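# Carry the paper-filled crate into the yellow taped bay

## Task

Put the crate inside the yellow bay so that it sits upright, lies wholly within the tape and does not overlap it, and still holds every piece of paper. Everything else in the room must stay where it was. The robot must not topple or be left leaning. The crate has to stay in place on its own at the end, with no support from the robot.

## Robot and tools

Robot: a Hello Robot Stretch 4, about 1.6 m tall. It has an omni-wheel base whose rim lies within 0.23 m of its centre, a lift on a mast, one arm that telescopes forward, a three-joint wrist and a two-finger gripper. Loose objects may occasionally get nudged by something other than the robot.

Frames: the base frame sits on the floor under the base centre, with x forward, y left and z up. hand_pose is reported in this frame. It marks a point between the open fingertips, its axes match the base frame when all wrist joints are 0, and the printed position may be slightly off. The odometry frame is where the base frame was when the scene began.

execute_actions(actions, cameras): actions is a list holding one action or none. An empty list only returns state and images. An action may contain "base", "joints" or both, plus optional "pace" and "contact_limits". Alternatively it may be {"end_of_arm": "enable_torque"} by itself. All motions in one action start together.
- base: exactly one key, and each is a relative move measured from the base's position in the most recent state report. translate_m is metres along x (forward positive, -2 to 2). strafe_m is metres sideways (left positive, -2 to 2). rotate_rad is radians of turn in place (counter-clockwise seen from above is positive, -3.2 to 3.2).
- joints: a dict of absolute targets by name. lift_m 0 to 1.2 m. arm_m 0 to 0.55 m of extension. wrist_yaw_rad -1.134 to 4.276 (0 points ahead, positive turns left, 3.14 is folded back, and the arm can interfere above 3.4). wrist_pitch_rad -1.117 to 4.259 (0 is level, 1.57 points down). wrist_roll_rad -1.117 to 4.259 (positive is clockwise seen from behind). gripper_m -0.038 to 0.141, the fingertip gap in metres. Targets beyond range are clipped and reported. Any other bad value or unknown key rejects the whole call.
- pace: "slow", "default", "fast" or "max". The base is slower when the lift is high.
- contact_limits: {"arm_m": value}, from 0 (gentlest) to 0.75 (firmest), default 0.5.
- cameras: a list chosen from head_camera, head_left_camera, head_right_camera, wrist_camera and "all". Omitted or null gives all of them; [] gives none.
A joint or base left out of an action may still be driving toward an earlier target. If a stop is reported, the remaining calls in that reply are skipped.

wait(seconds): 0 to 10. It commands nothing and returns the same state and images.
zoom_image(camera, region): region is [x0, y0, x1, y1] in pixels of that camera's latest full image, origin at top-left, no larger than 504 by 504.
finished_scene(scene): pass the current scene number. It is final and reports success. The next scene's task appears in its result.

Cameras: head_camera is high on the mast, looking forward and down, and the base must turn to aim it. head_left_camera and head_right_camera are fisheyes that look more steeply down and show the base and arm. wrist_camera looks along the fingers, with the tips near the bottom of its image.

Result fields:
- base_status and joint_status: how each motion ended. "done" means reached (for the base, the wheels turned the full amount even if they slipped). "off_target" means it stopped short and may still push. contact_stop_at_<key> means it hit something and that part went slack. limit_stop_at_<name> means a built-in limit stopped it. torque_fault means a wrist or gripper motor went limp; send enable_torque.
- on_its_own: things not commanded by this call. "held at" gives a held target, not the actual position.
- joint_positions, hand_pose, base_odometry (wheel count only, heading -3.142 to 3.142).
- turned_by_wheels versus turned_by_imu: a gap above about 0.1 rad suggests a collision or slip.
- base_tilt in degrees, forward and right positive, with a fixed offset of up to about 1.5.
- lidar_m: 12 distances in 30-degree sectors, counter-clockwise from straight ahead (4th is left, 7th behind, 10th right). "-" means nothing seen, or something closer than 0.25 m. Clear objects and thin legs may be missed.
- wrist_depth_mm: a 7x7 grid of depths, 100 to 2000 mm.
- motor_effort: percent of maximum with the peak in brackets. It has a fixed bias plus noise. For the wheels, positive means turning right.
- pictures: which cameras the returned images come from, in order.

Gripping: command a gap smaller than the object. Going lower squeezes harder and pulls the object inward. Neither the reading nor "done" proves you are holding it, but a firm grip shows in gripper_m effort. If the fingertips jam on a surface, raise the lift.

Cautions:
- The robot can tip if it drives or turns carrying over 1 kg with arm_m above 0.2, especially at fast paces. Pushing or pulling hard with the gripper held high also risks tipping.
- Tilt beyond 6 degrees (limit_stop_at_tilt) makes the base and joints slack.
- Over-torquing the wrist, for example by pressing the gripper into something or holding more than about 2 kg while level, makes it fault.
- Self-collision stops can occur with the wrist pitched up and rolled.
- To unfold at the start, send lift_m 0.4 together with wrist_yaw_rad 0.
- Avoid drops, slams, hard impacts, spilling paper and moving other objects.
- Keep actions short, since less robot motion time is better.

Each tool is called after ">>>" as name(argument=value, ...) on one line, values as JSON.

## Session

I'll start by looking at the current state.

>>> execute_actions(actions=[])

Scene clock: 0.00 s.
base_odometry: x=+0.000 y=+0.000 heading=+0.000 (m, m, rad; odometry frame)
turned_by_wheels: +0.000 (rad since the last result)
turned_by_imu: +0.000 (rad since the last result)
base_tilt: forward=-0.1 right=+0.7 (deg)
lidar_m: 0.86 1.63 1.63 1.04 0.72 0.69 0.72 1.93 1.83 1.38 1.44 0.87
base_status: not commanded
joint_positions: lift_m=+0.207 arm_m=-0.001 wrist_yaw_rad=+3.136 wrist_pitch_rad=+0.022 wrist_roll_rad=+0.001 gripper_m=+0.057
joint_status: not commanded
motor_effort: lift_m=+21 arm_m=+0 wrist_yaw_rad=+2 wrist_pitch_rad=-5 wrist_roll_rad=-1 gripper_m=-2 wheel_0=+0 wheel_1=+0 wheel_2=+1 (%)
hand_pose: x=-0.1185 y=+0.0892 z=+0.3788 quat_wxyz=(+0.003, -0.011, +0.001, +1.000) (m; base frame)
wrist_depth_mm: - 142 1863 1708 1537 1366 1229 / - 119 150 1008 878 788 768 / - 118 153 1708 1430 1336 1229 / 121 141 215 1708 1499 1366 1229 / 228 - 1921 1661 1499 1366 1229 / 707 1464 197 1464 196 1308 1205 / 549 917 960 108 960 891 960
pictures: head_camera, head_left_camera, head_right_camera, wrist_camera
Images, in order (width x height): head_camera 420x560, head_left_camera 420x672, head_right_camera 420x672, wrist_camera 616x392.

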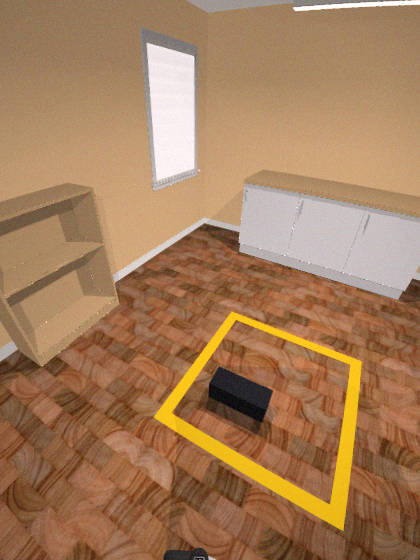

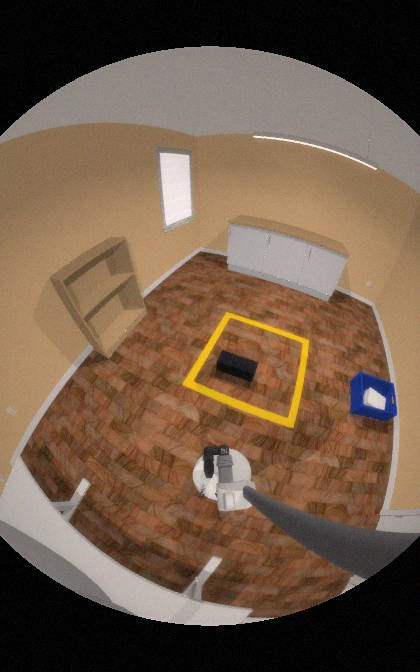

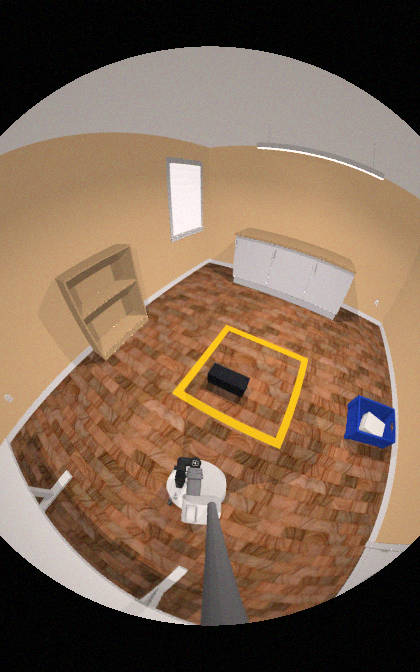

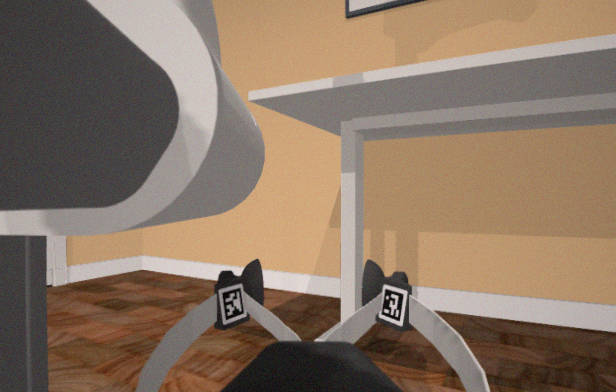

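>>> zoom_image(camera="head_right_camera", region=[300, 360, 420, 480])

>>> zoom_image(camera="head_camera", region=[130, 290, 420, 560])

Region (300, 360, 420, 480) of head_right_camera's 420x672 image, scaled by 4.200, with more detail than that image has.

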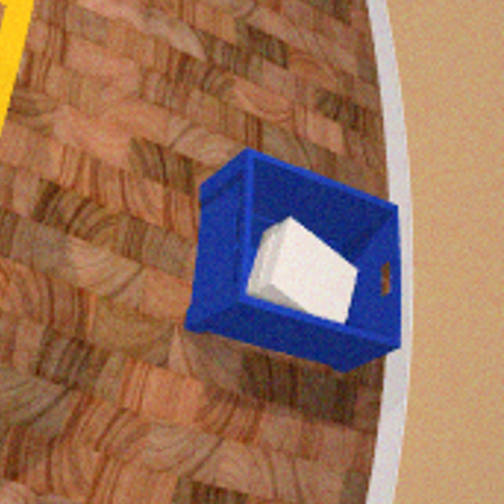

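Region (130, 290, 420, 560) of head_camera's 420x560 image, scaled by 1.738, with more detail than that image has; it fills the top 469 rows of this view, and the rest is white.

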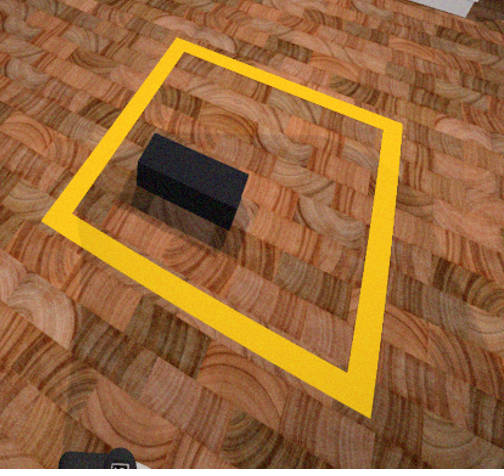

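>>> execute_actions(actions=[{"base": {"rotate_rad": -1.2}, "joints": {"lift_m": 0.4, "wrist_yaw_rad": 0}}])

Scene clock: 12.53 s.
base_odometry: x=+0.000 y=+0.000 heading=-1.199 (m, m, rad; odometry frame)
turned_by_wheels: -1.199 (rad since the last result)
turned_by_imu: -1.178 (rad since the last result)
base_tilt: forward=-0.1 right=+0.8 (deg)
lidar_m: 1.38 2.62 0.86 1.73 1.62 1.28 0.78 0.67 0.68 1.79 1.84 1.61
base_status: done
joint_positions: lift_m=+0.400 arm_m=-0.001 wrist_yaw_rad=+0.000 wrist_pitch_rad=+0.022 wrist_roll_rad=+0.001 gripper_m=+0.057
joint_status: all done
motor_effort: lift_m=+25(27) arm_m=+0(0) wrist_yaw_rad=+0(4) wrist_pitch_rad=-5(6) wrist_roll_rad=-1(1) gripper_m=-2(3) wheel_0=+4(8) wheel_1=+6(13) wheel_2=+5(11) (%)
hand_pose: x=+0.4579 y=-0.0873 z=+0.5715 quat_wxyz=(+1.000, +0.001, +0.011, +0.000) (m; base frame)
wrist_depth_mm: - - - - - 1618 1366 / - - - - - 1618 1366 / - - - - - 1618 1366 / - - - - - 1576 1336 / - - - - 1863 1618 1366 / - - 197 1537 196 1537 1397 / 1366 1281 1366 108 1255 1281 1336
pictures: head_camera, head_left_camera, head_right_camera, wrist_camera
Images, in order (width x height): head_camera 420x560, head_left_camera 420x672, head_right_camera 420x672, wrist_camera 616x392.

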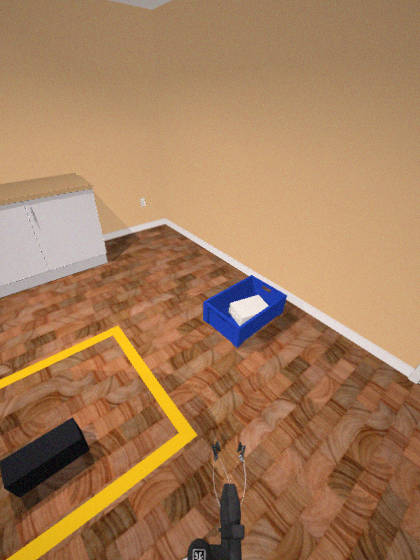

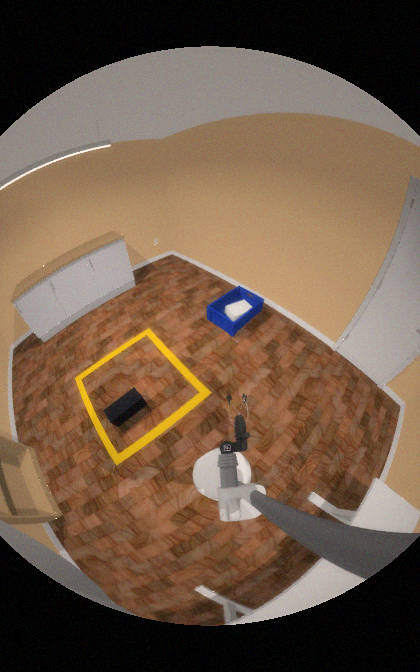

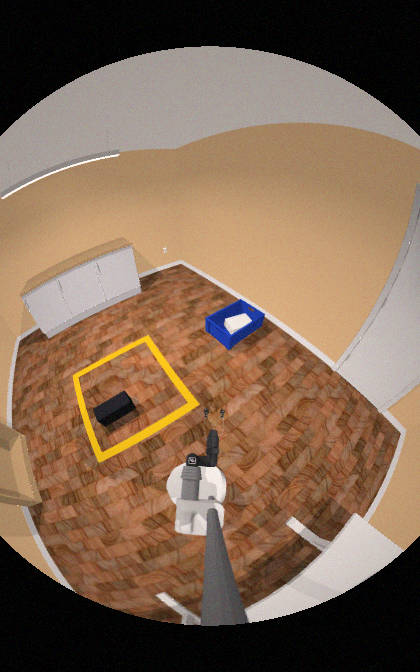

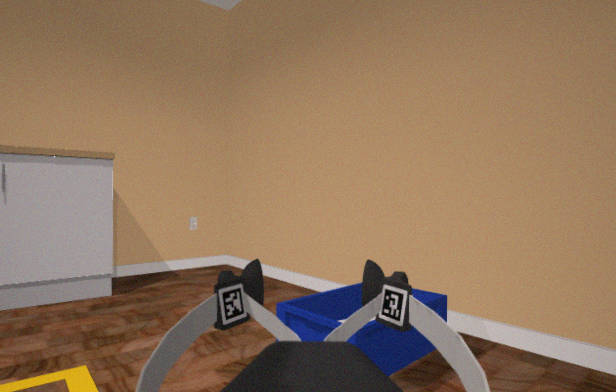

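>>> zoom_image(camera="head_camera", region=[180, 250, 320, 370])

Region (180, 250, 320, 370) of head_camera's 420x560 image, scaled by 3.600, with more detail than that image has; it fills the top 432 rows of this view, and the rest is white.

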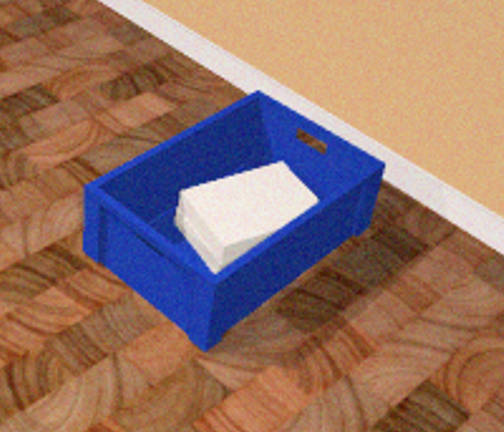

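>>> zoom_image(camera="head_camera", region=[0, 300, 260, 560])

>>> zoom_image(camera="head_camera", region=[0, 150, 420, 400])

Region (0, 300, 260, 560) of head_camera's 420x560 image, scaled by 1.938, with more detail than that image has.

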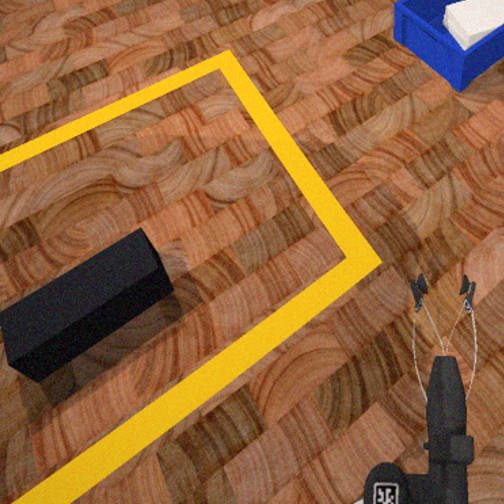

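Region (0, 150, 420, 400) of head_camera's 420x560 image, scaled by 1.200, with more detail than that image has; it fills the top 300 rows of this view, and the rest is white.

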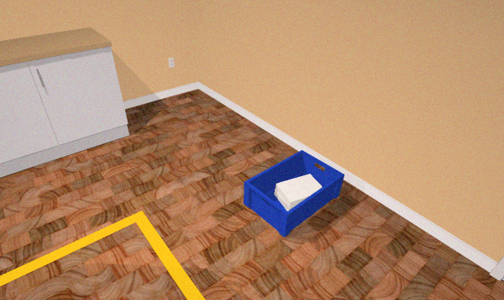

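>>> execute_actions(actions=[{"base": {"rotate_rad": -1.11}}])

Scene clock: 134.30 s.
base_odometry: x=+0.000 y=+0.000 heading=-2.308 (m, m, rad; odometry frame)
turned_by_wheels: -1.109 (rad since the last result)
turned_by_imu: -1.090 (rad since the last result)
base_tilt: forward=-0.1 right=+0.7 (deg)
lidar_m: 1.83 1.77 1.38 2.62 0.88 1.88 1.63 1.88 0.82 0.69 0.68 0.82
base_status: done
joint_positions: lift_m=+0.400 arm_m=-0.001 wrist_yaw_rad=+0.000 wrist_pitch_rad=+0.022 wrist_roll_rad=+0.001 gripper_m=+0.057
joint_status: not commanded
motor_effort: lift_m=+23(25) arm_m=+0(0) wrist_yaw_rad=+1(1) wrist_pitch_rad=-5(5) wrist_roll_rad=-1(1) gripper_m=-3(5) wheel_0=+2(9) wheel_1=+4(8) wheel_2=+4(14) (%)
hand_pose: x=+0.4578 y=-0.0874 z=+0.5716 quat_wxyz=(+1.000, +0.001, +0.011, +0.000) (m; base frame)
wrist_depth_mm: 1430 1499 1576 1661 1808 1863 1430 / 1464 1499 1576 1661 1808 1808 1430 / 1430 1499 1618 1708 1808 1863 1397 / 1430 1537 1618 1661 1708 1921 1397 / 1430 1499 1576 1618 1756 1863 1430 / 1397 1499 196 1661 196 1756 1397 / 1366 1308 1336 108 1366 1255 1308
pictures: head_camera, head_left_camera, head_right_camera, wrist_camera
Images, in order (width x height): head_camera 420x560, head_left_camera 420x672, head_right_camera 420x672, wrist_camera 616x392.

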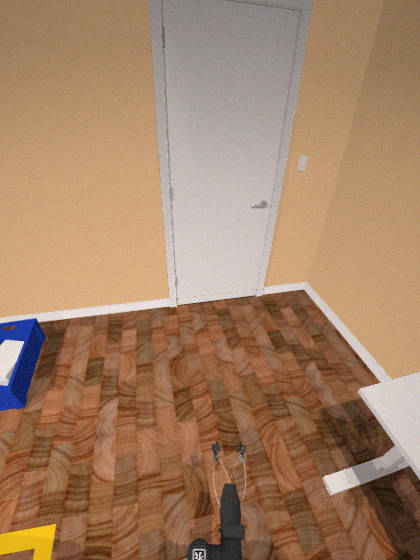

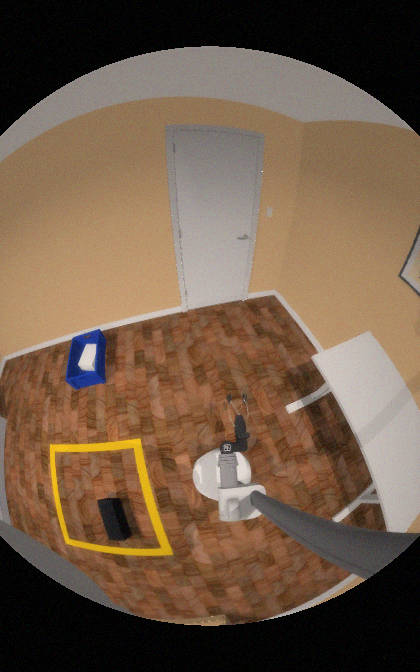

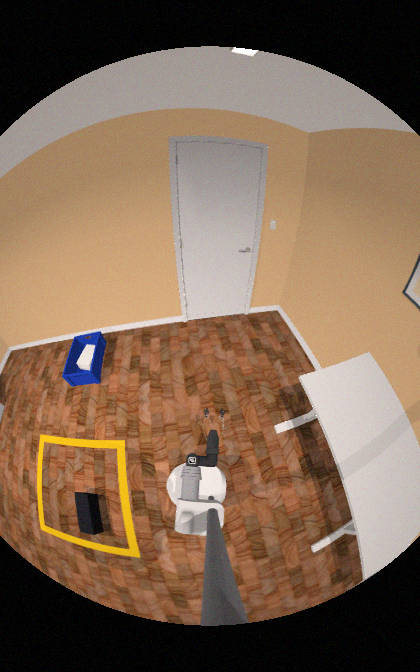

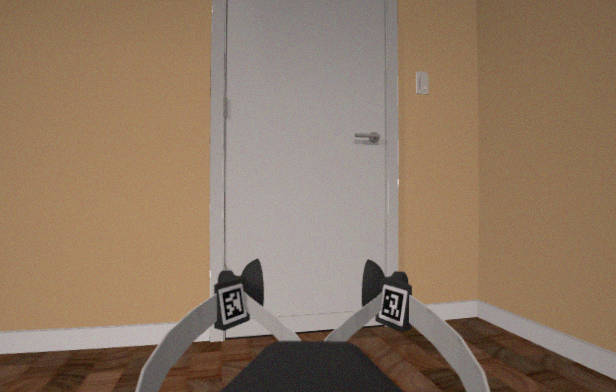

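>>> execute_actions(actions=[{"base": {"translate_m": 0.15}}], cameras=[])

>>> execute_actions(actions=[{"base": {"strafe_m": 1.34}, "joints": {"lift_m": 0.2}}])

Scene clock: 140.73 s.
base_odometry: x=-0.101 y=-0.111 heading=-2.308 (m, m, rad; odometry frame)
turned_by_wheels: +0.000 (rad since the last result)
turned_by_imu: -0.001 (rad since the last result)
base_tilt: forward=-0.1 right=+0.8 (deg)
lidar_m: 1.68 1.71 1.30 2.67 0.92 1.05 1.77 1.28 0.76 0.64 0.64 1.66
base_status: done
joint_positions: lift_m=+0.400 arm_m=-0.001 wrist_yaw_rad=+0.000 wrist_pitch_rad=+0.022 wrist_roll_rad=+0.001 gripper_m=+0.057
joint_status: not commanded
motor_effort: lift_m=+23(23) arm_m=+0(0) wrist_yaw_rad=+2(2) wrist_pitch_rad=-5(5) wrist_roll_rad=-1(1) gripper_m=-4(1) wheel_0=+2(8) wheel_1=+5(5) wheel_2=-2(12) (%)
hand_pose: x=+0.4578 y=-0.0874 z=+0.5716 quat_wxyz=(+1.000, +0.001, +0.011, +0.000) (m; base frame)
wrist_depth_mm: 1336 1397 1430 1537 1576 1708 1397 / 1336 1397 1430 1499 1618 1708 1366 / 1336 1397 1430 1537 1576 1708 1397 / 1336 1397 1430 1537 1618 1708 1366 / 1308 1397 1430 1537 1618 1708 1366 / 1308 1397 197 1537 196 1661 1366 / 1308 1308 1366 108 1366 1281 1336
pictures: none
No camera images: the call's "cameras" was empty. Leave "cameras" out to get every camera's image.

Scene clock: 146.53 s.
base_odometry: x=+0.892 y=-1.011 heading=-2.308 (m, m, rad; odometry frame)
turned_by_wheels: +0.000 (rad since the last result)
turned_by_imu: -0.002 (rad since the last result)
base_tilt: forward=-0.1 right=+0.8 (deg)
lidar_m: 0.56 0.60 1.65 1.37 1.35 1.63 2.33 0.59 0.63 1.94 2.74 0.66
base_status: done
joint_positions: lift_m=+0.200 arm_m=-0.001 wrist_yaw_rad=+0.000 wrist_pitch_rad=+0.022 wrist_roll_rad=+0.001 gripper_m=+0.057
joint_status: all done
motor_effort: lift_m=+16(22) arm_m=+0(0) wrist_yaw_rad=+2(2) wrist_pitch_rad=-5(5) wrist_roll_rad=-1(1) gripper_m=-3(1) wheel_0=-1(11) wheel_1=+3(16) wheel_2=+0(0) (%)
hand_pose: x=+0.4578 y=-0.0874 z=+0.3722 quat_wxyz=(+1.000, +0.001, +0.011, +0.000) (m; base frame)
wrist_depth_mm: 1042 1098 1160 1229 1308 1366 1464 / 1042 1098 1160 1229 1281 1366 1430 / 1042 1078 1160 1229 1281 1366 1464 / 1042 1078 1182 1205 1308 1397 1464 / 1042 1098 1138 1255 1281 1366 1464 / 1042 891 197 917 197 1336 1366 / 931 549 707 108 854 866 960
pictures: head_camera, head_left_camera, head_right_camera, wrist_camera
Images, in order (width x height): head_camera 420x560, head_left_camera 420x672, head_right_camera 420x672, wrist_camera 616x392.

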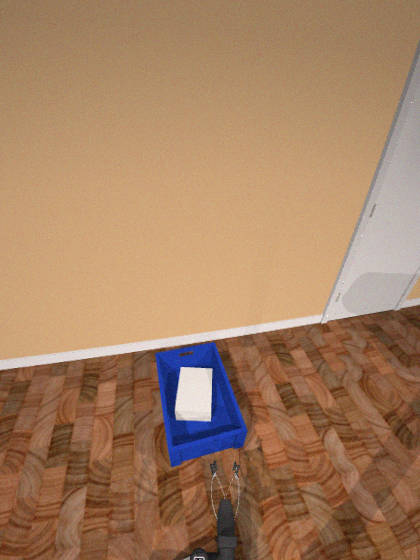

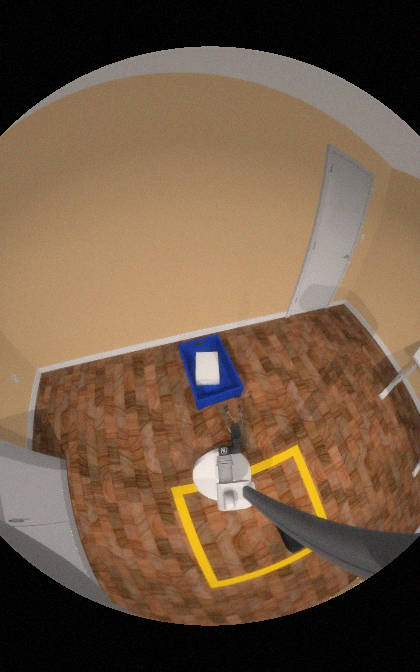

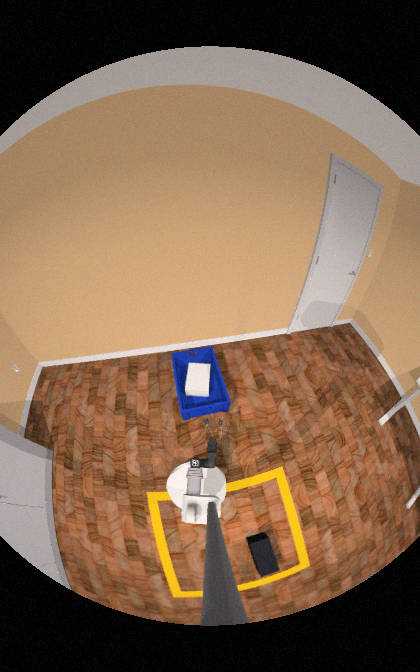

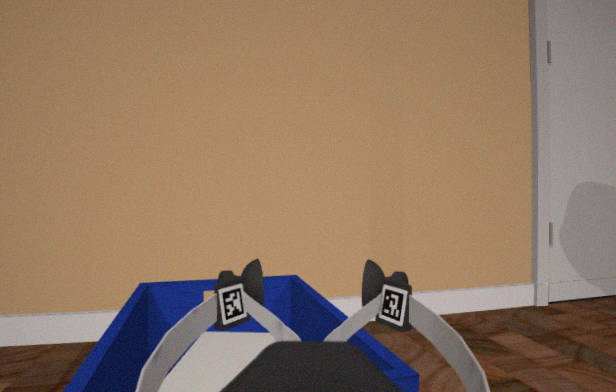

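>>> zoom_image(camera="head_camera", region=[130, 320, 290, 500])

Region (130, 320, 290, 500) of head_camera's 420x560 image, scaled by 2.800, with more detail than that image has.

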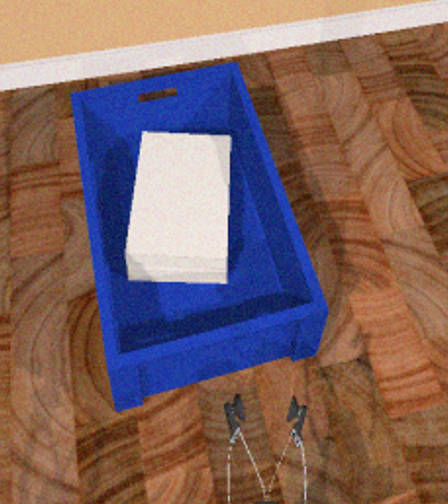

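>>> execute_actions(actions=[{"base": {"strafe_m": 0.065}, "joints": {"lift_m": 0.0}}])

Scene clock: 166.30 s.
base_odometry: x=+0.940 y=-1.055 heading=-2.307 (m, m, rad; odometry frame)
turned_by_wheels: +0.000 (rad since the last result)
turned_by_imu: -0.001 (rad since the last result)
base_tilt: forward=-0.1 right=+0.7 (deg)
lidar_m: 0.55 1.36 1.63 1.27 1.28 1.55 2.36 0.66 0.65 2.02 2.62 0.67
base_status: done
joint_positions: lift_m=+0.074 arm_m=-0.001 wrist_yaw_rad=+0.000 wrist_pitch_rad=+0.022 wrist_roll_rad=+0.001 gripper_m=+0.057
joint_status: lift_m limit_stop_at_own_body (moved -0.126 of -0.200)
on_its_own: lift_m is slack since a limit_stop_at_own_body (your +0.000 is given up); arm_m is slack since a limit_stop_at_own_body
motor_effort: lift_m=+20(20) arm_m=+0(0) wrist_yaw_rad=+2(1) wrist_pitch_rad=-5(8) wrist_roll_rad=-1(0) gripper_m=-4(3) wheel_0=-1(12) wheel_1=+4(14) wheel_2=+0(1) (%)
hand_pose: x=+0.4579 y=-0.0874 z=+0.2462 quat_wxyz=(+1.000, +0.001, +0.011, +0.000) (m; base frame)
wrist_depth_mm: 1042 1060 1138 1182 1281 1366 1430 / 1025 1078 1138 1229 1281 1366 1464 / 1025 1078 1138 1205 1308 1336 1464 / 1042 1098 1160 1205 1281 1366 1430 / 1025 1060 904 960 707 1336 1430 / 976 338 198 387 196 831 976 / 668 329 366 108 421 525 676
pictures: head_camera, head_left_camera, head_right_camera, wrist_camera
Images, in order (width x height): head_camera 420x560, head_left_camera 420x672, head_right_camera 420x672, wrist_camera 616x392.

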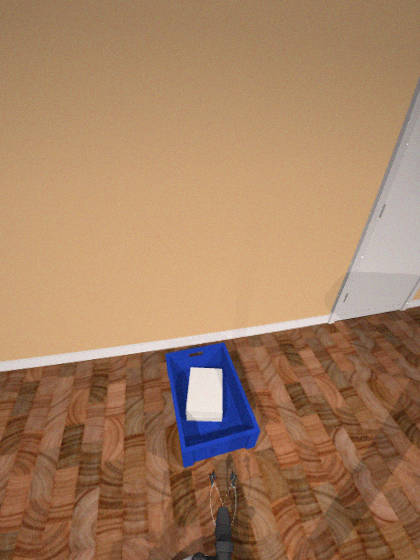

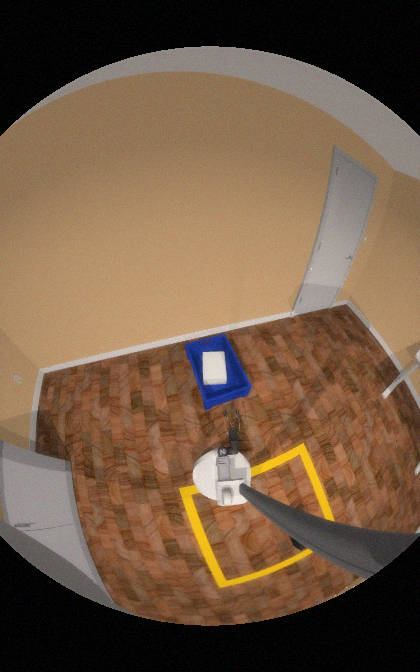

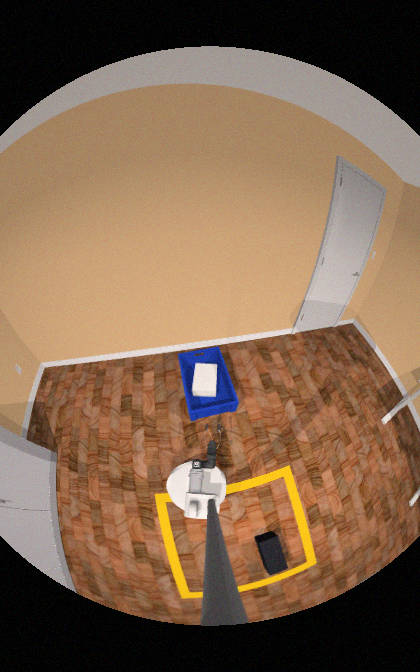

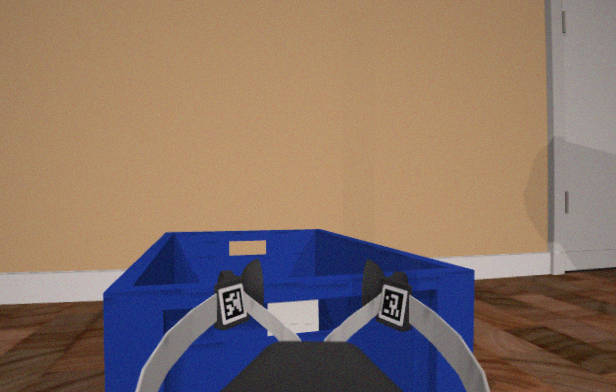

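>>> zoom_image(camera="wrist_camera", region=[90, 210, 500, 392])

Region (90, 210, 500, 392) of wrist_camera's 616x392 image, scaled by 1.229.

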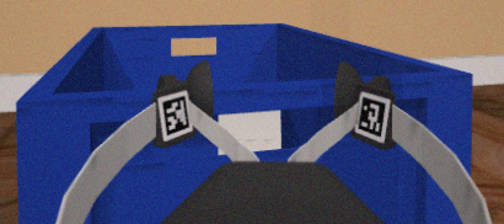

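>>> execute_actions(actions=[{"base": {"strafe_m": -0.058}, "joints": {"lift_m": 0.08, "arm_m": 0.09, "wrist_yaw_rad": 0.2, "wrist_roll_rad": 1.571, "wrist_pitch_rad": 0.0, "gripper_m": 0.04}}])

Scene clock: 265.47 s.
base_odometry: x=+0.897 y=-1.016 heading=-2.308 (m, m, rad; odometry frame)
turned_by_wheels: +0.000 (rad since the last result)
turned_by_imu: -0.001 (rad since the last result)
base_tilt: forward=+0.0 right=+0.8 (deg)
lidar_m: 0.57 0.61 1.63 1.34 1.35 1.63 2.34 0.56 0.64 1.96 2.71 0.68
base_status: done
joint_positions: lift_m=+0.080 arm_m=+0.089 wrist_yaw_rad=+0.200 wrist_pitch_rad=+0.003 wrist_roll_rad=+1.570 gripper_m=+0.040
joint_status: all done
motor_effort: lift_m=+25(25) arm_m=+6(7) wrist_yaw_rad=+2(4) wrist_pitch_rad=-6(8) wrist_roll_rad=+1(6) gripper_m=-3(6) wheel_0=+2(10) wheel_1=-3(9) wheel_2=+0(0) (%)
hand_pose: x=+0.5598 y=-0.0284 z=+0.2571 quat_wxyz=(+0.704, +0.703, +0.071, +0.070) (m; base frame)
wrist_depth_mm: 1138 1138 1118 1118 293 291 291 / 1118 1118 1118 1118 301 301 301 / 1138 1098 1118 1118 300 298 297 / 1098 1118 1098 1098 298 294 293 / 1118 1098 1098 1078 530 290 289 / 1098 1078 196 1060 192 285 283 / 1078 1078 1060 108 279 278 278
pictures: head_camera, head_left_camera, head_right_camera, wrist_camera
Images, in order (width x height): head_camera 420x560, head_left_camera 420x672, head_right_camera 420x672, wrist_camera 616x392.

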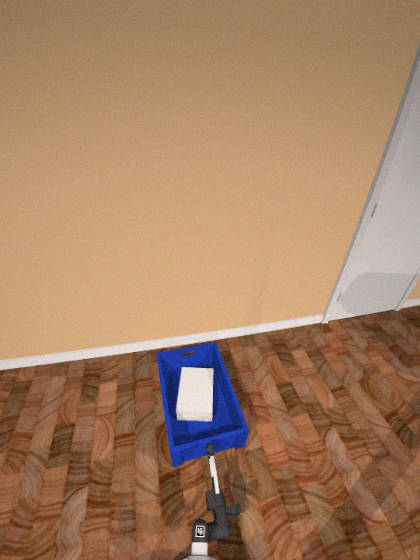

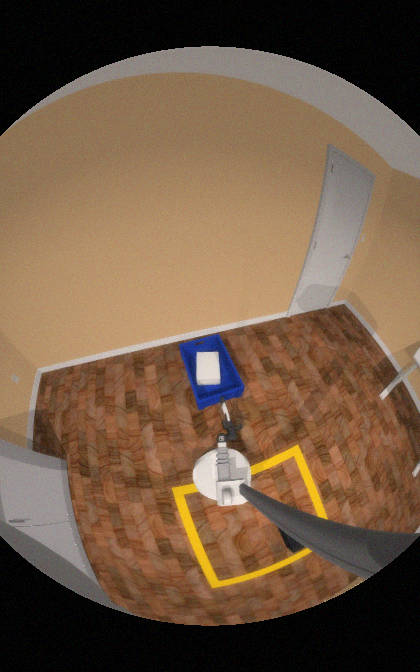

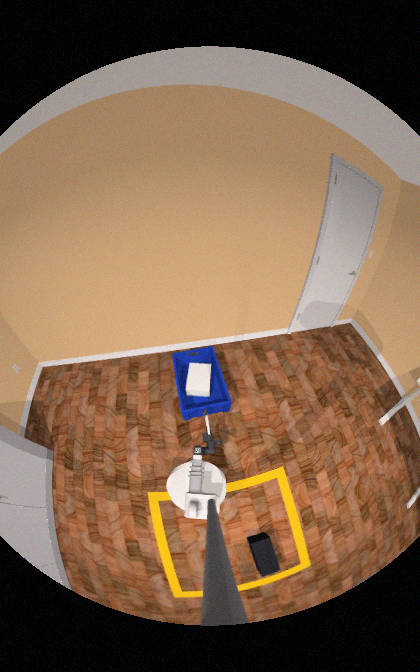

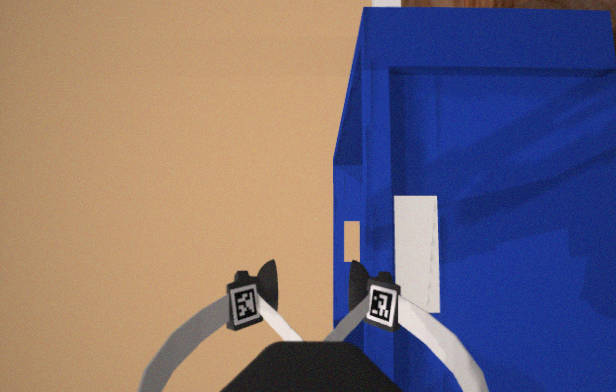

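>>> execute_actions(actions=[{"joints": {"lift_m": 0.041, "arm_m": 0.11}}], cameras=["wrist_camera", "head_camera"])

Scene clock: 284.87 s.
base_odometry: x=+0.897 y=-1.016 heading=-2.308 (m, m, rad; odometry frame)
turned_by_wheels: +0.000 (rad since the last result)
turned_by_imu: -0.001 (rad since the last result)
base_tilt: forward=-0.1 right=+0.8 (deg)
lidar_m: 0.55 0.60 1.64 1.35 1.35 1.63 2.34 0.60 0.63 1.95 2.73 0.67
base_status: not commanded
joint_positions: lift_m=+0.041 arm_m=+0.109 wrist_yaw_rad=+0.200 wrist_pitch_rad=+0.003 wrist_roll_rad=+1.570 gripper_m=+0.040
joint_status: all done
motor_effort: lift_m=+16(24) arm_m=+7(5) wrist_yaw_rad=+2(2) wrist_pitch_rad=-6(6) wrist_roll_rad=+1(1) gripper_m=-4(4) wheel_0=+2(2) wheel_1=-3(3) wheel_2=+0(0) (%)
hand_pose: x=+0.5798 y=-0.0284 z=+0.2189 quat_wxyz=(+0.704, +0.703, +0.071, +0.070) (m; base frame)
wrist_depth_mm: 1118 1118 1098 1098 273 272 270 / 1118 1098 1078 1098 286 283 282 / 1098 1098 1078 1060 282 279 278 / 1098 1098 1078 1060 277 276 274 / 1078 1060 1060 1042 274 271 270 / 1078 1060 196 254 191 266 265 / 1060 1060 1025 108 264 260 262
pictures: head_camera, wrist_camera
Images, in order (width x height): head_camera 420x560, wrist_camera 616x392.

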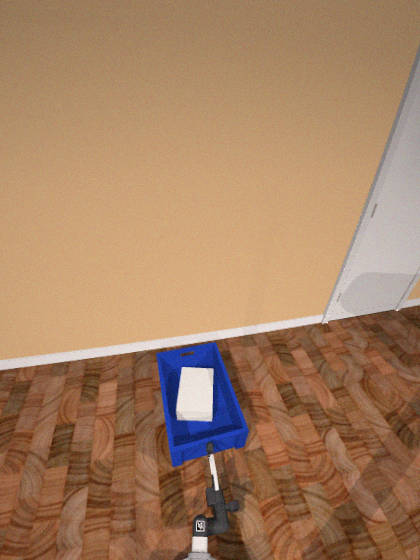

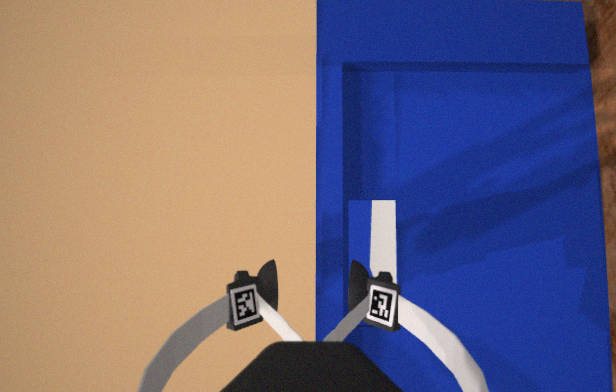

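>>> zoom_image(camera="wrist_camera", region=[220, 180, 460, 360])

Region (220, 180, 460, 360) of wrist_camera's 616x392 image, scaled by 2.100; it fills the top 378 rows of this view, and the rest is white.

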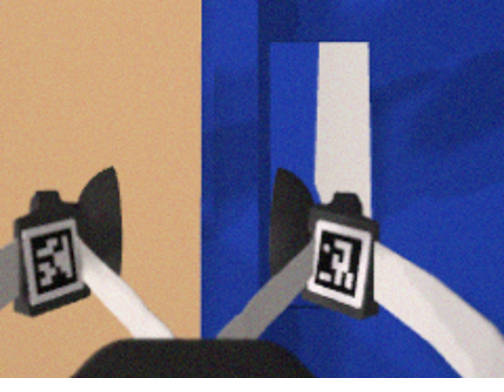

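>>> execute_actions(actions=[{"joints": {"lift_m": 0.033, "arm_m": 0.132}}], cameras=["wrist_camera"])

Scene clock: 312.50 s.
base_odometry: x=+0.897 y=-1.016 heading=-2.308 (m, m, rad; odometry frame)
turned_by_wheels: +0.000 (rad since the last result)
turned_by_imu: -0.001 (rad since the last result)
base_tilt: forward=+0.0 right=+0.8 (deg)
lidar_m: 0.56 0.61 1.63 1.34 1.34 1.62 2.35 0.62 0.66 1.95 2.71 0.68
base_status: not commanded
joint_positions: lift_m=+0.033 arm_m=+0.131 wrist_yaw_rad=+0.200 wrist_pitch_rad=+0.003 wrist_roll_rad=+1.570 gripper_m=+0.040
joint_status: all done
motor_effort: lift_m=+16(15) arm_m=+7(5) wrist_yaw_rad=+2(2) wrist_pitch_rad=-6(6) wrist_roll_rad=+1(1) gripper_m=-5(5) wheel_0=+2(2) wheel_1=-3(3) wheel_2=+0(0) (%)
hand_pose: x=+0.6018 y=-0.0284 z=+0.2109 quat_wxyz=(+0.704, +0.703, +0.071, +0.070) (m; base frame)
wrist_depth_mm: 1078 1098 1078 254 252 250 249 / 1098 1098 1078 266 263 263 260 / 1078 1078 1098 262 259 259 257 / 1098 1060 1060 258 256 254 253 / 1042 1060 1042 798 252 250 249 / 1060 1042 196 235 191 247 244 / 1042 1025 1042 108 244 240 241
pictures: wrist_camera
Images, in order (width x height): wrist_camera 616x392.

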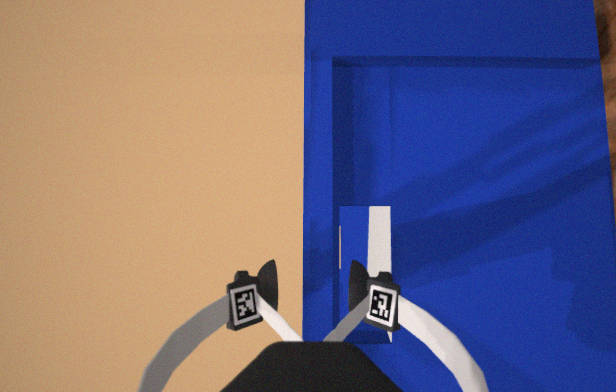

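>>> zoom_image(camera="wrist_camera", region=[220, 180, 460, 360])

Region (220, 180, 460, 360) of wrist_camera's 616x392 image, scaled by 2.100; it fills the top 378 rows of this view, and the rest is white.

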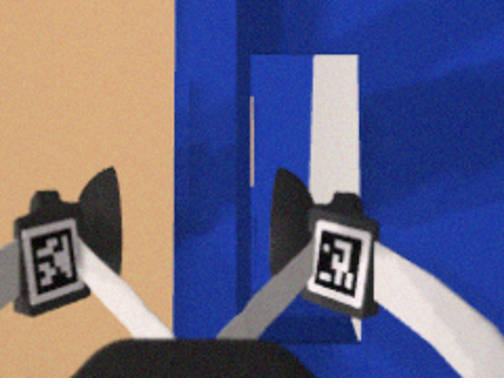

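>>> execute_actions(actions=[{"joints": {"arm_m": 0.178}, "contact_limits": {"arm_m": 0.2}, "pace": "slow"}], cameras=["wrist_camera", "head_camera"])

Scene clock: 335.80 s.
base_odometry: x=+0.897 y=-1.016 heading=-2.308 (m, m, rad; odometry frame)
turned_by_wheels: +0.000 (rad since the last result)
turned_by_imu: -0.001 (rad since the last result)
base_tilt: forward=-0.1 right=+0.7 (deg)
lidar_m: 0.57 0.63 1.67 1.34 1.35 1.62 2.35 0.59 0.65 1.94 2.72 0.68
base_status: not commanded
joint_positions: lift_m=+0.033 arm_m=+0.177 wrist_yaw_rad=+0.200 wrist_pitch_rad=+0.003 wrist_roll_rad=+1.570 gripper_m=+0.040
joint_status: all done
motor_effort: lift_m=+16(16) arm_m=+7(6) wrist_yaw_rad=+2(2) wrist_pitch_rad=-5(5) wrist_roll_rad=+1(1) gripper_m=-3(5) wheel_0=+2(2) wheel_1=-3(3) wheel_2=+0(0) (%)
contact_limits: arm_m 0.2
hand_pose: x=+0.6478 y=-0.0284 z=+0.2109 quat_wxyz=(+0.704, +0.703, +0.071, +0.070) (m; base frame)
wrist_depth_mm: 1060 1060 1042 208 206 204 204 / 1042 1042 1025 219 220 216 216 / 1042 1025 1025 216 215 214 213 / 1025 1008 1008 213 212 211 210 / 1025 1008 1025 741 226 206 206 / 991 991 197 190 192 204 203 / 1008 991 976 108 202 200 200
pictures: head_camera, wrist_camera
Images, in order (width x height): head_camera 420x560, wrist_camera 616x392.

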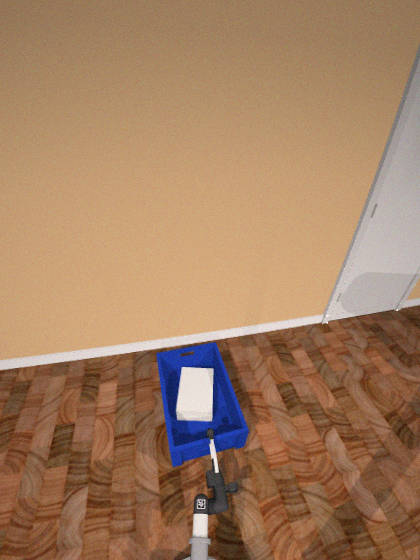

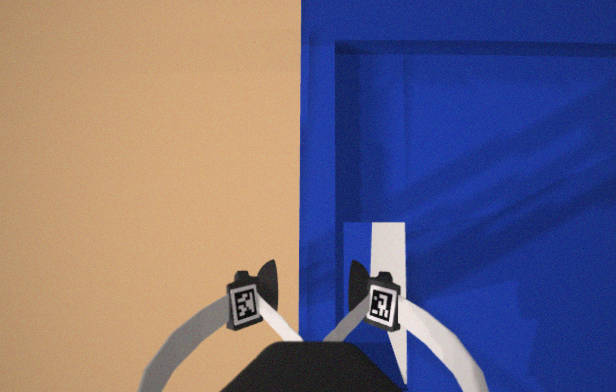

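>>> zoom_image(camera="wrist_camera", region=[220, 200, 460, 392])

>>> zoom_image(camera="head_camera", region=[170, 400, 260, 490])

Region (220, 200, 460, 392) of wrist_camera's 616x392 image, scaled by 2.100; it fills the top 403 rows of this view, and the rest is white.

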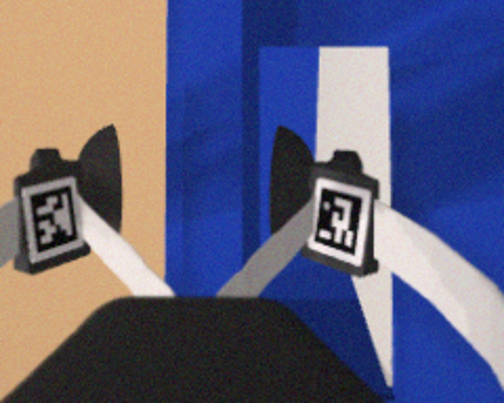

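Region (170, 400, 260, 490) of head_camera's 420x560 image, scaled by 5.600, with more detail than that image has.

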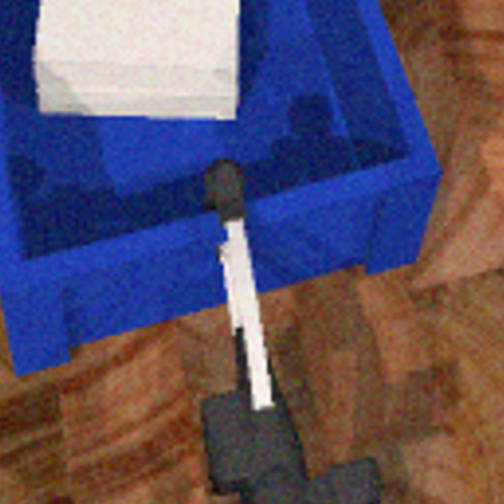

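>>> execute_actions(actions=[{"joints": {"gripper_m": 0.0, "lift_m": 0.029}}], cameras=["wrist_camera", "head_camera"])

Scene clock: 353.07 s.
base_odometry: x=+0.897 y=-1.016 heading=-2.307 (m, m, rad; odometry frame)
turned_by_wheels: +0.000 (rad since the last result)
turned_by_imu: -0.001 (rad since the last result)
base_tilt: forward=-0.1 right=+0.7 (deg)
lidar_m: 0.58 0.60 1.64 1.35 1.36 1.61 2.35 0.59 0.64 1.97 2.71 0.67
base_status: not commanded
joint_positions: lift_m=+0.029 arm_m=+0.178 wrist_yaw_rad=+0.203 wrist_pitch_rad=+0.004 wrist_roll_rad=+1.570 gripper_m=+0.000
joint_status: all done
motor_effort: lift_m=+16(16) arm_m=+2(7) wrist_yaw_rad=-7(7) wrist_pitch_rad=-9(9) wrist_roll_rad=+1(1) gripper_m=-20(17) wheel_0=+2(2) wheel_1=-3(3) wheel_2=+1(2) (%)
hand_pose: x=+0.6488 y=-0.0274 z=+0.2065 quat_wxyz=(+0.704, +0.703, +0.073, +0.070) (m; base frame)
wrist_depth_mm: 1060 1060 1042 205 204 204 202 / 1060 1042 1042 216 216 215 215 / 1025 1025 1025 214 214 212 211 / 1008 1008 1008 211 211 208 208 / 1025 1025 1025 208 459 206 205 / 1008 1008 187 190 185 203 202 / 991 991 991 108 201 198 199
pictures: head_camera, wrist_camera
Images, in order (width x height): head_camera 420x560, wrist_camera 616x392.

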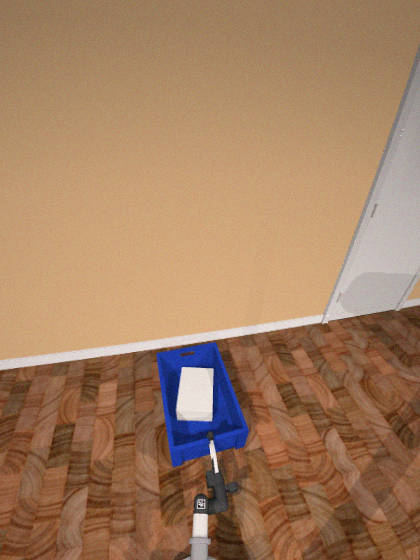

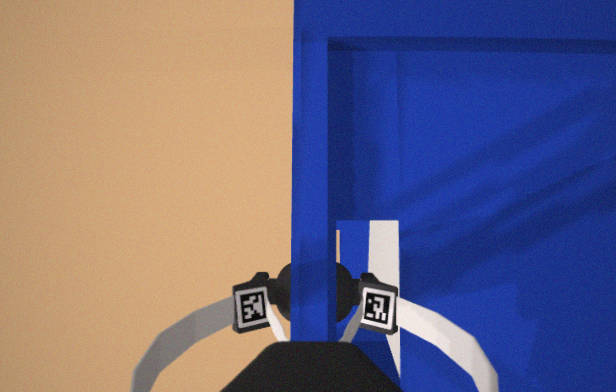

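>>> execute_actions(actions=[{"joints": {"gripper_m": -0.03, "arm_m": 0.186}}], cameras=["wrist_camera"])

Scene clock: 365.27 s.
base_odometry: x=+0.897 y=-1.016 heading=-2.307 (m, m, rad; odometry frame)
turned_by_wheels: +0.000 (rad since the last result)
turned_by_imu: -0.001 (rad since the last result)
base_tilt: forward=-0.1 right=+0.8 (deg)
lidar_m: 0.56 0.61 1.64 1.34 1.35 1.63 2.34 0.60 0.64 1.95 2.72 0.67
base_status: not commanded
joint_positions: lift_m=+0.029 arm_m=+0.186 wrist_yaw_rad=+0.205 wrist_pitch_rad=+0.004 wrist_roll_rad=+1.570 gripper_m=-0.030
joint_status: all done
motor_effort: lift_m=+16(16) arm_m=+1(8) wrist_yaw_rad=-13(13) wrist_pitch_rad=-9(9) wrist_roll_rad=+1(1) gripper_m=-21(21) wheel_0=+2(2) wheel_1=-3(3) wheel_2=+3(3) (%)
hand_pose: x=+0.6569 y=-0.0268 z=+0.2065 quat_wxyz=(+0.704, +0.703, +0.074, +0.071) (m; base frame)
wrist_depth_mm: 1042 1025 1025 193 191 191 193 / 1025 1025 1008 206 205 204 204 / 1025 1025 1008 202 202 201 200 / 1008 991 1008 200 199 199 198 / 1008 991 991 197 462 196 195 / 1008 991 184 191 182 193 191 / 991 976 991 108 191 189 189
pictures: wrist_camera
Images, in order (width x height): wrist_camera 616x392.

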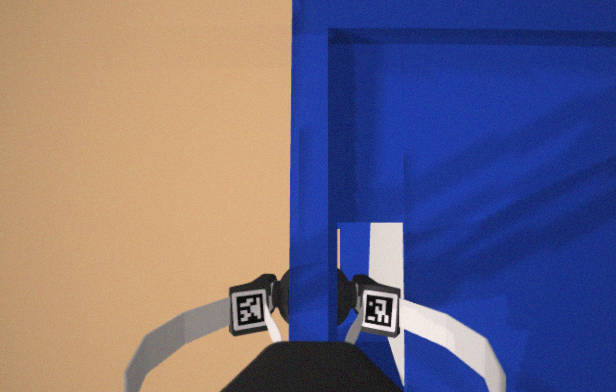

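>>> execute_actions(actions=[{"base": {"translate_m": -0.1}, "pace": "slow"}], cameras=["wrist_camera", "head_camera"])

Scene clock: 369.63 s.
base_odometry: x=+0.964 y=-0.942 heading=-2.307 (m, m, rad; odometry frame)
turned_by_wheels: +0.000 (rad since the last result)
turned_by_imu: -0.001 (rad since the last result)
base_tilt: forward=+0.0 right=+0.8 (deg)
lidar_m: 0.57 0.62 1.74 1.31 1.32 1.59 2.24 0.55 0.53 1.99 2.00 0.68
base_status: done
joint_positions: lift_m=+0.029 arm_m=+0.186 wrist_yaw_rad=+0.204 wrist_pitch_rad=+0.004 wrist_roll_rad=+1.570 gripper_m=-0.029
joint_status: not commanded
motor_effort: lift_m=+16(16) arm_m=+1(1) wrist_yaw_rad=-11(14) wrist_pitch_rad=-9(10) wrist_roll_rad=+1(1) gripper_m=-23(23) wheel_0=-4(5) wheel_1=-7(12) wheel_2=+12(19) (%)
hand_pose: x=+0.6569 y=-0.0271 z=+0.2065 quat_wxyz=(+0.704, +0.703, +0.073, +0.071) (m; base frame)
wrist_depth_mm: 1138 1160 1118 185 188 186 190 / 1118 1138 1118 199 198 197 196 / 1118 1118 1118 198 198 196 196 / 1118 1118 1098 196 197 196 194 / 1098 1078 1078 195 459 194 193 / 1098 1098 183 191 182 192 191 / 1078 1060 1060 108 192 191 190
pictures: head_camera, wrist_camera
Images, in order (width x height): head_camera 420x560, wrist_camera 616x392.

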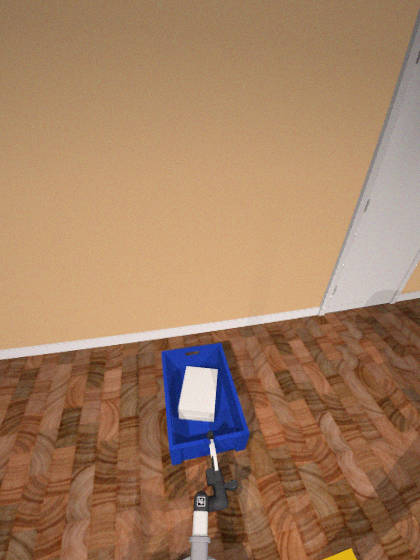

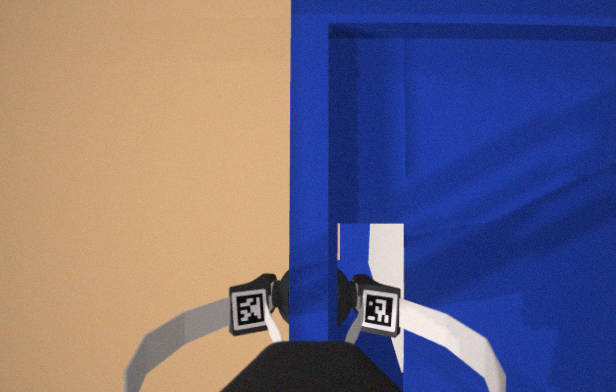

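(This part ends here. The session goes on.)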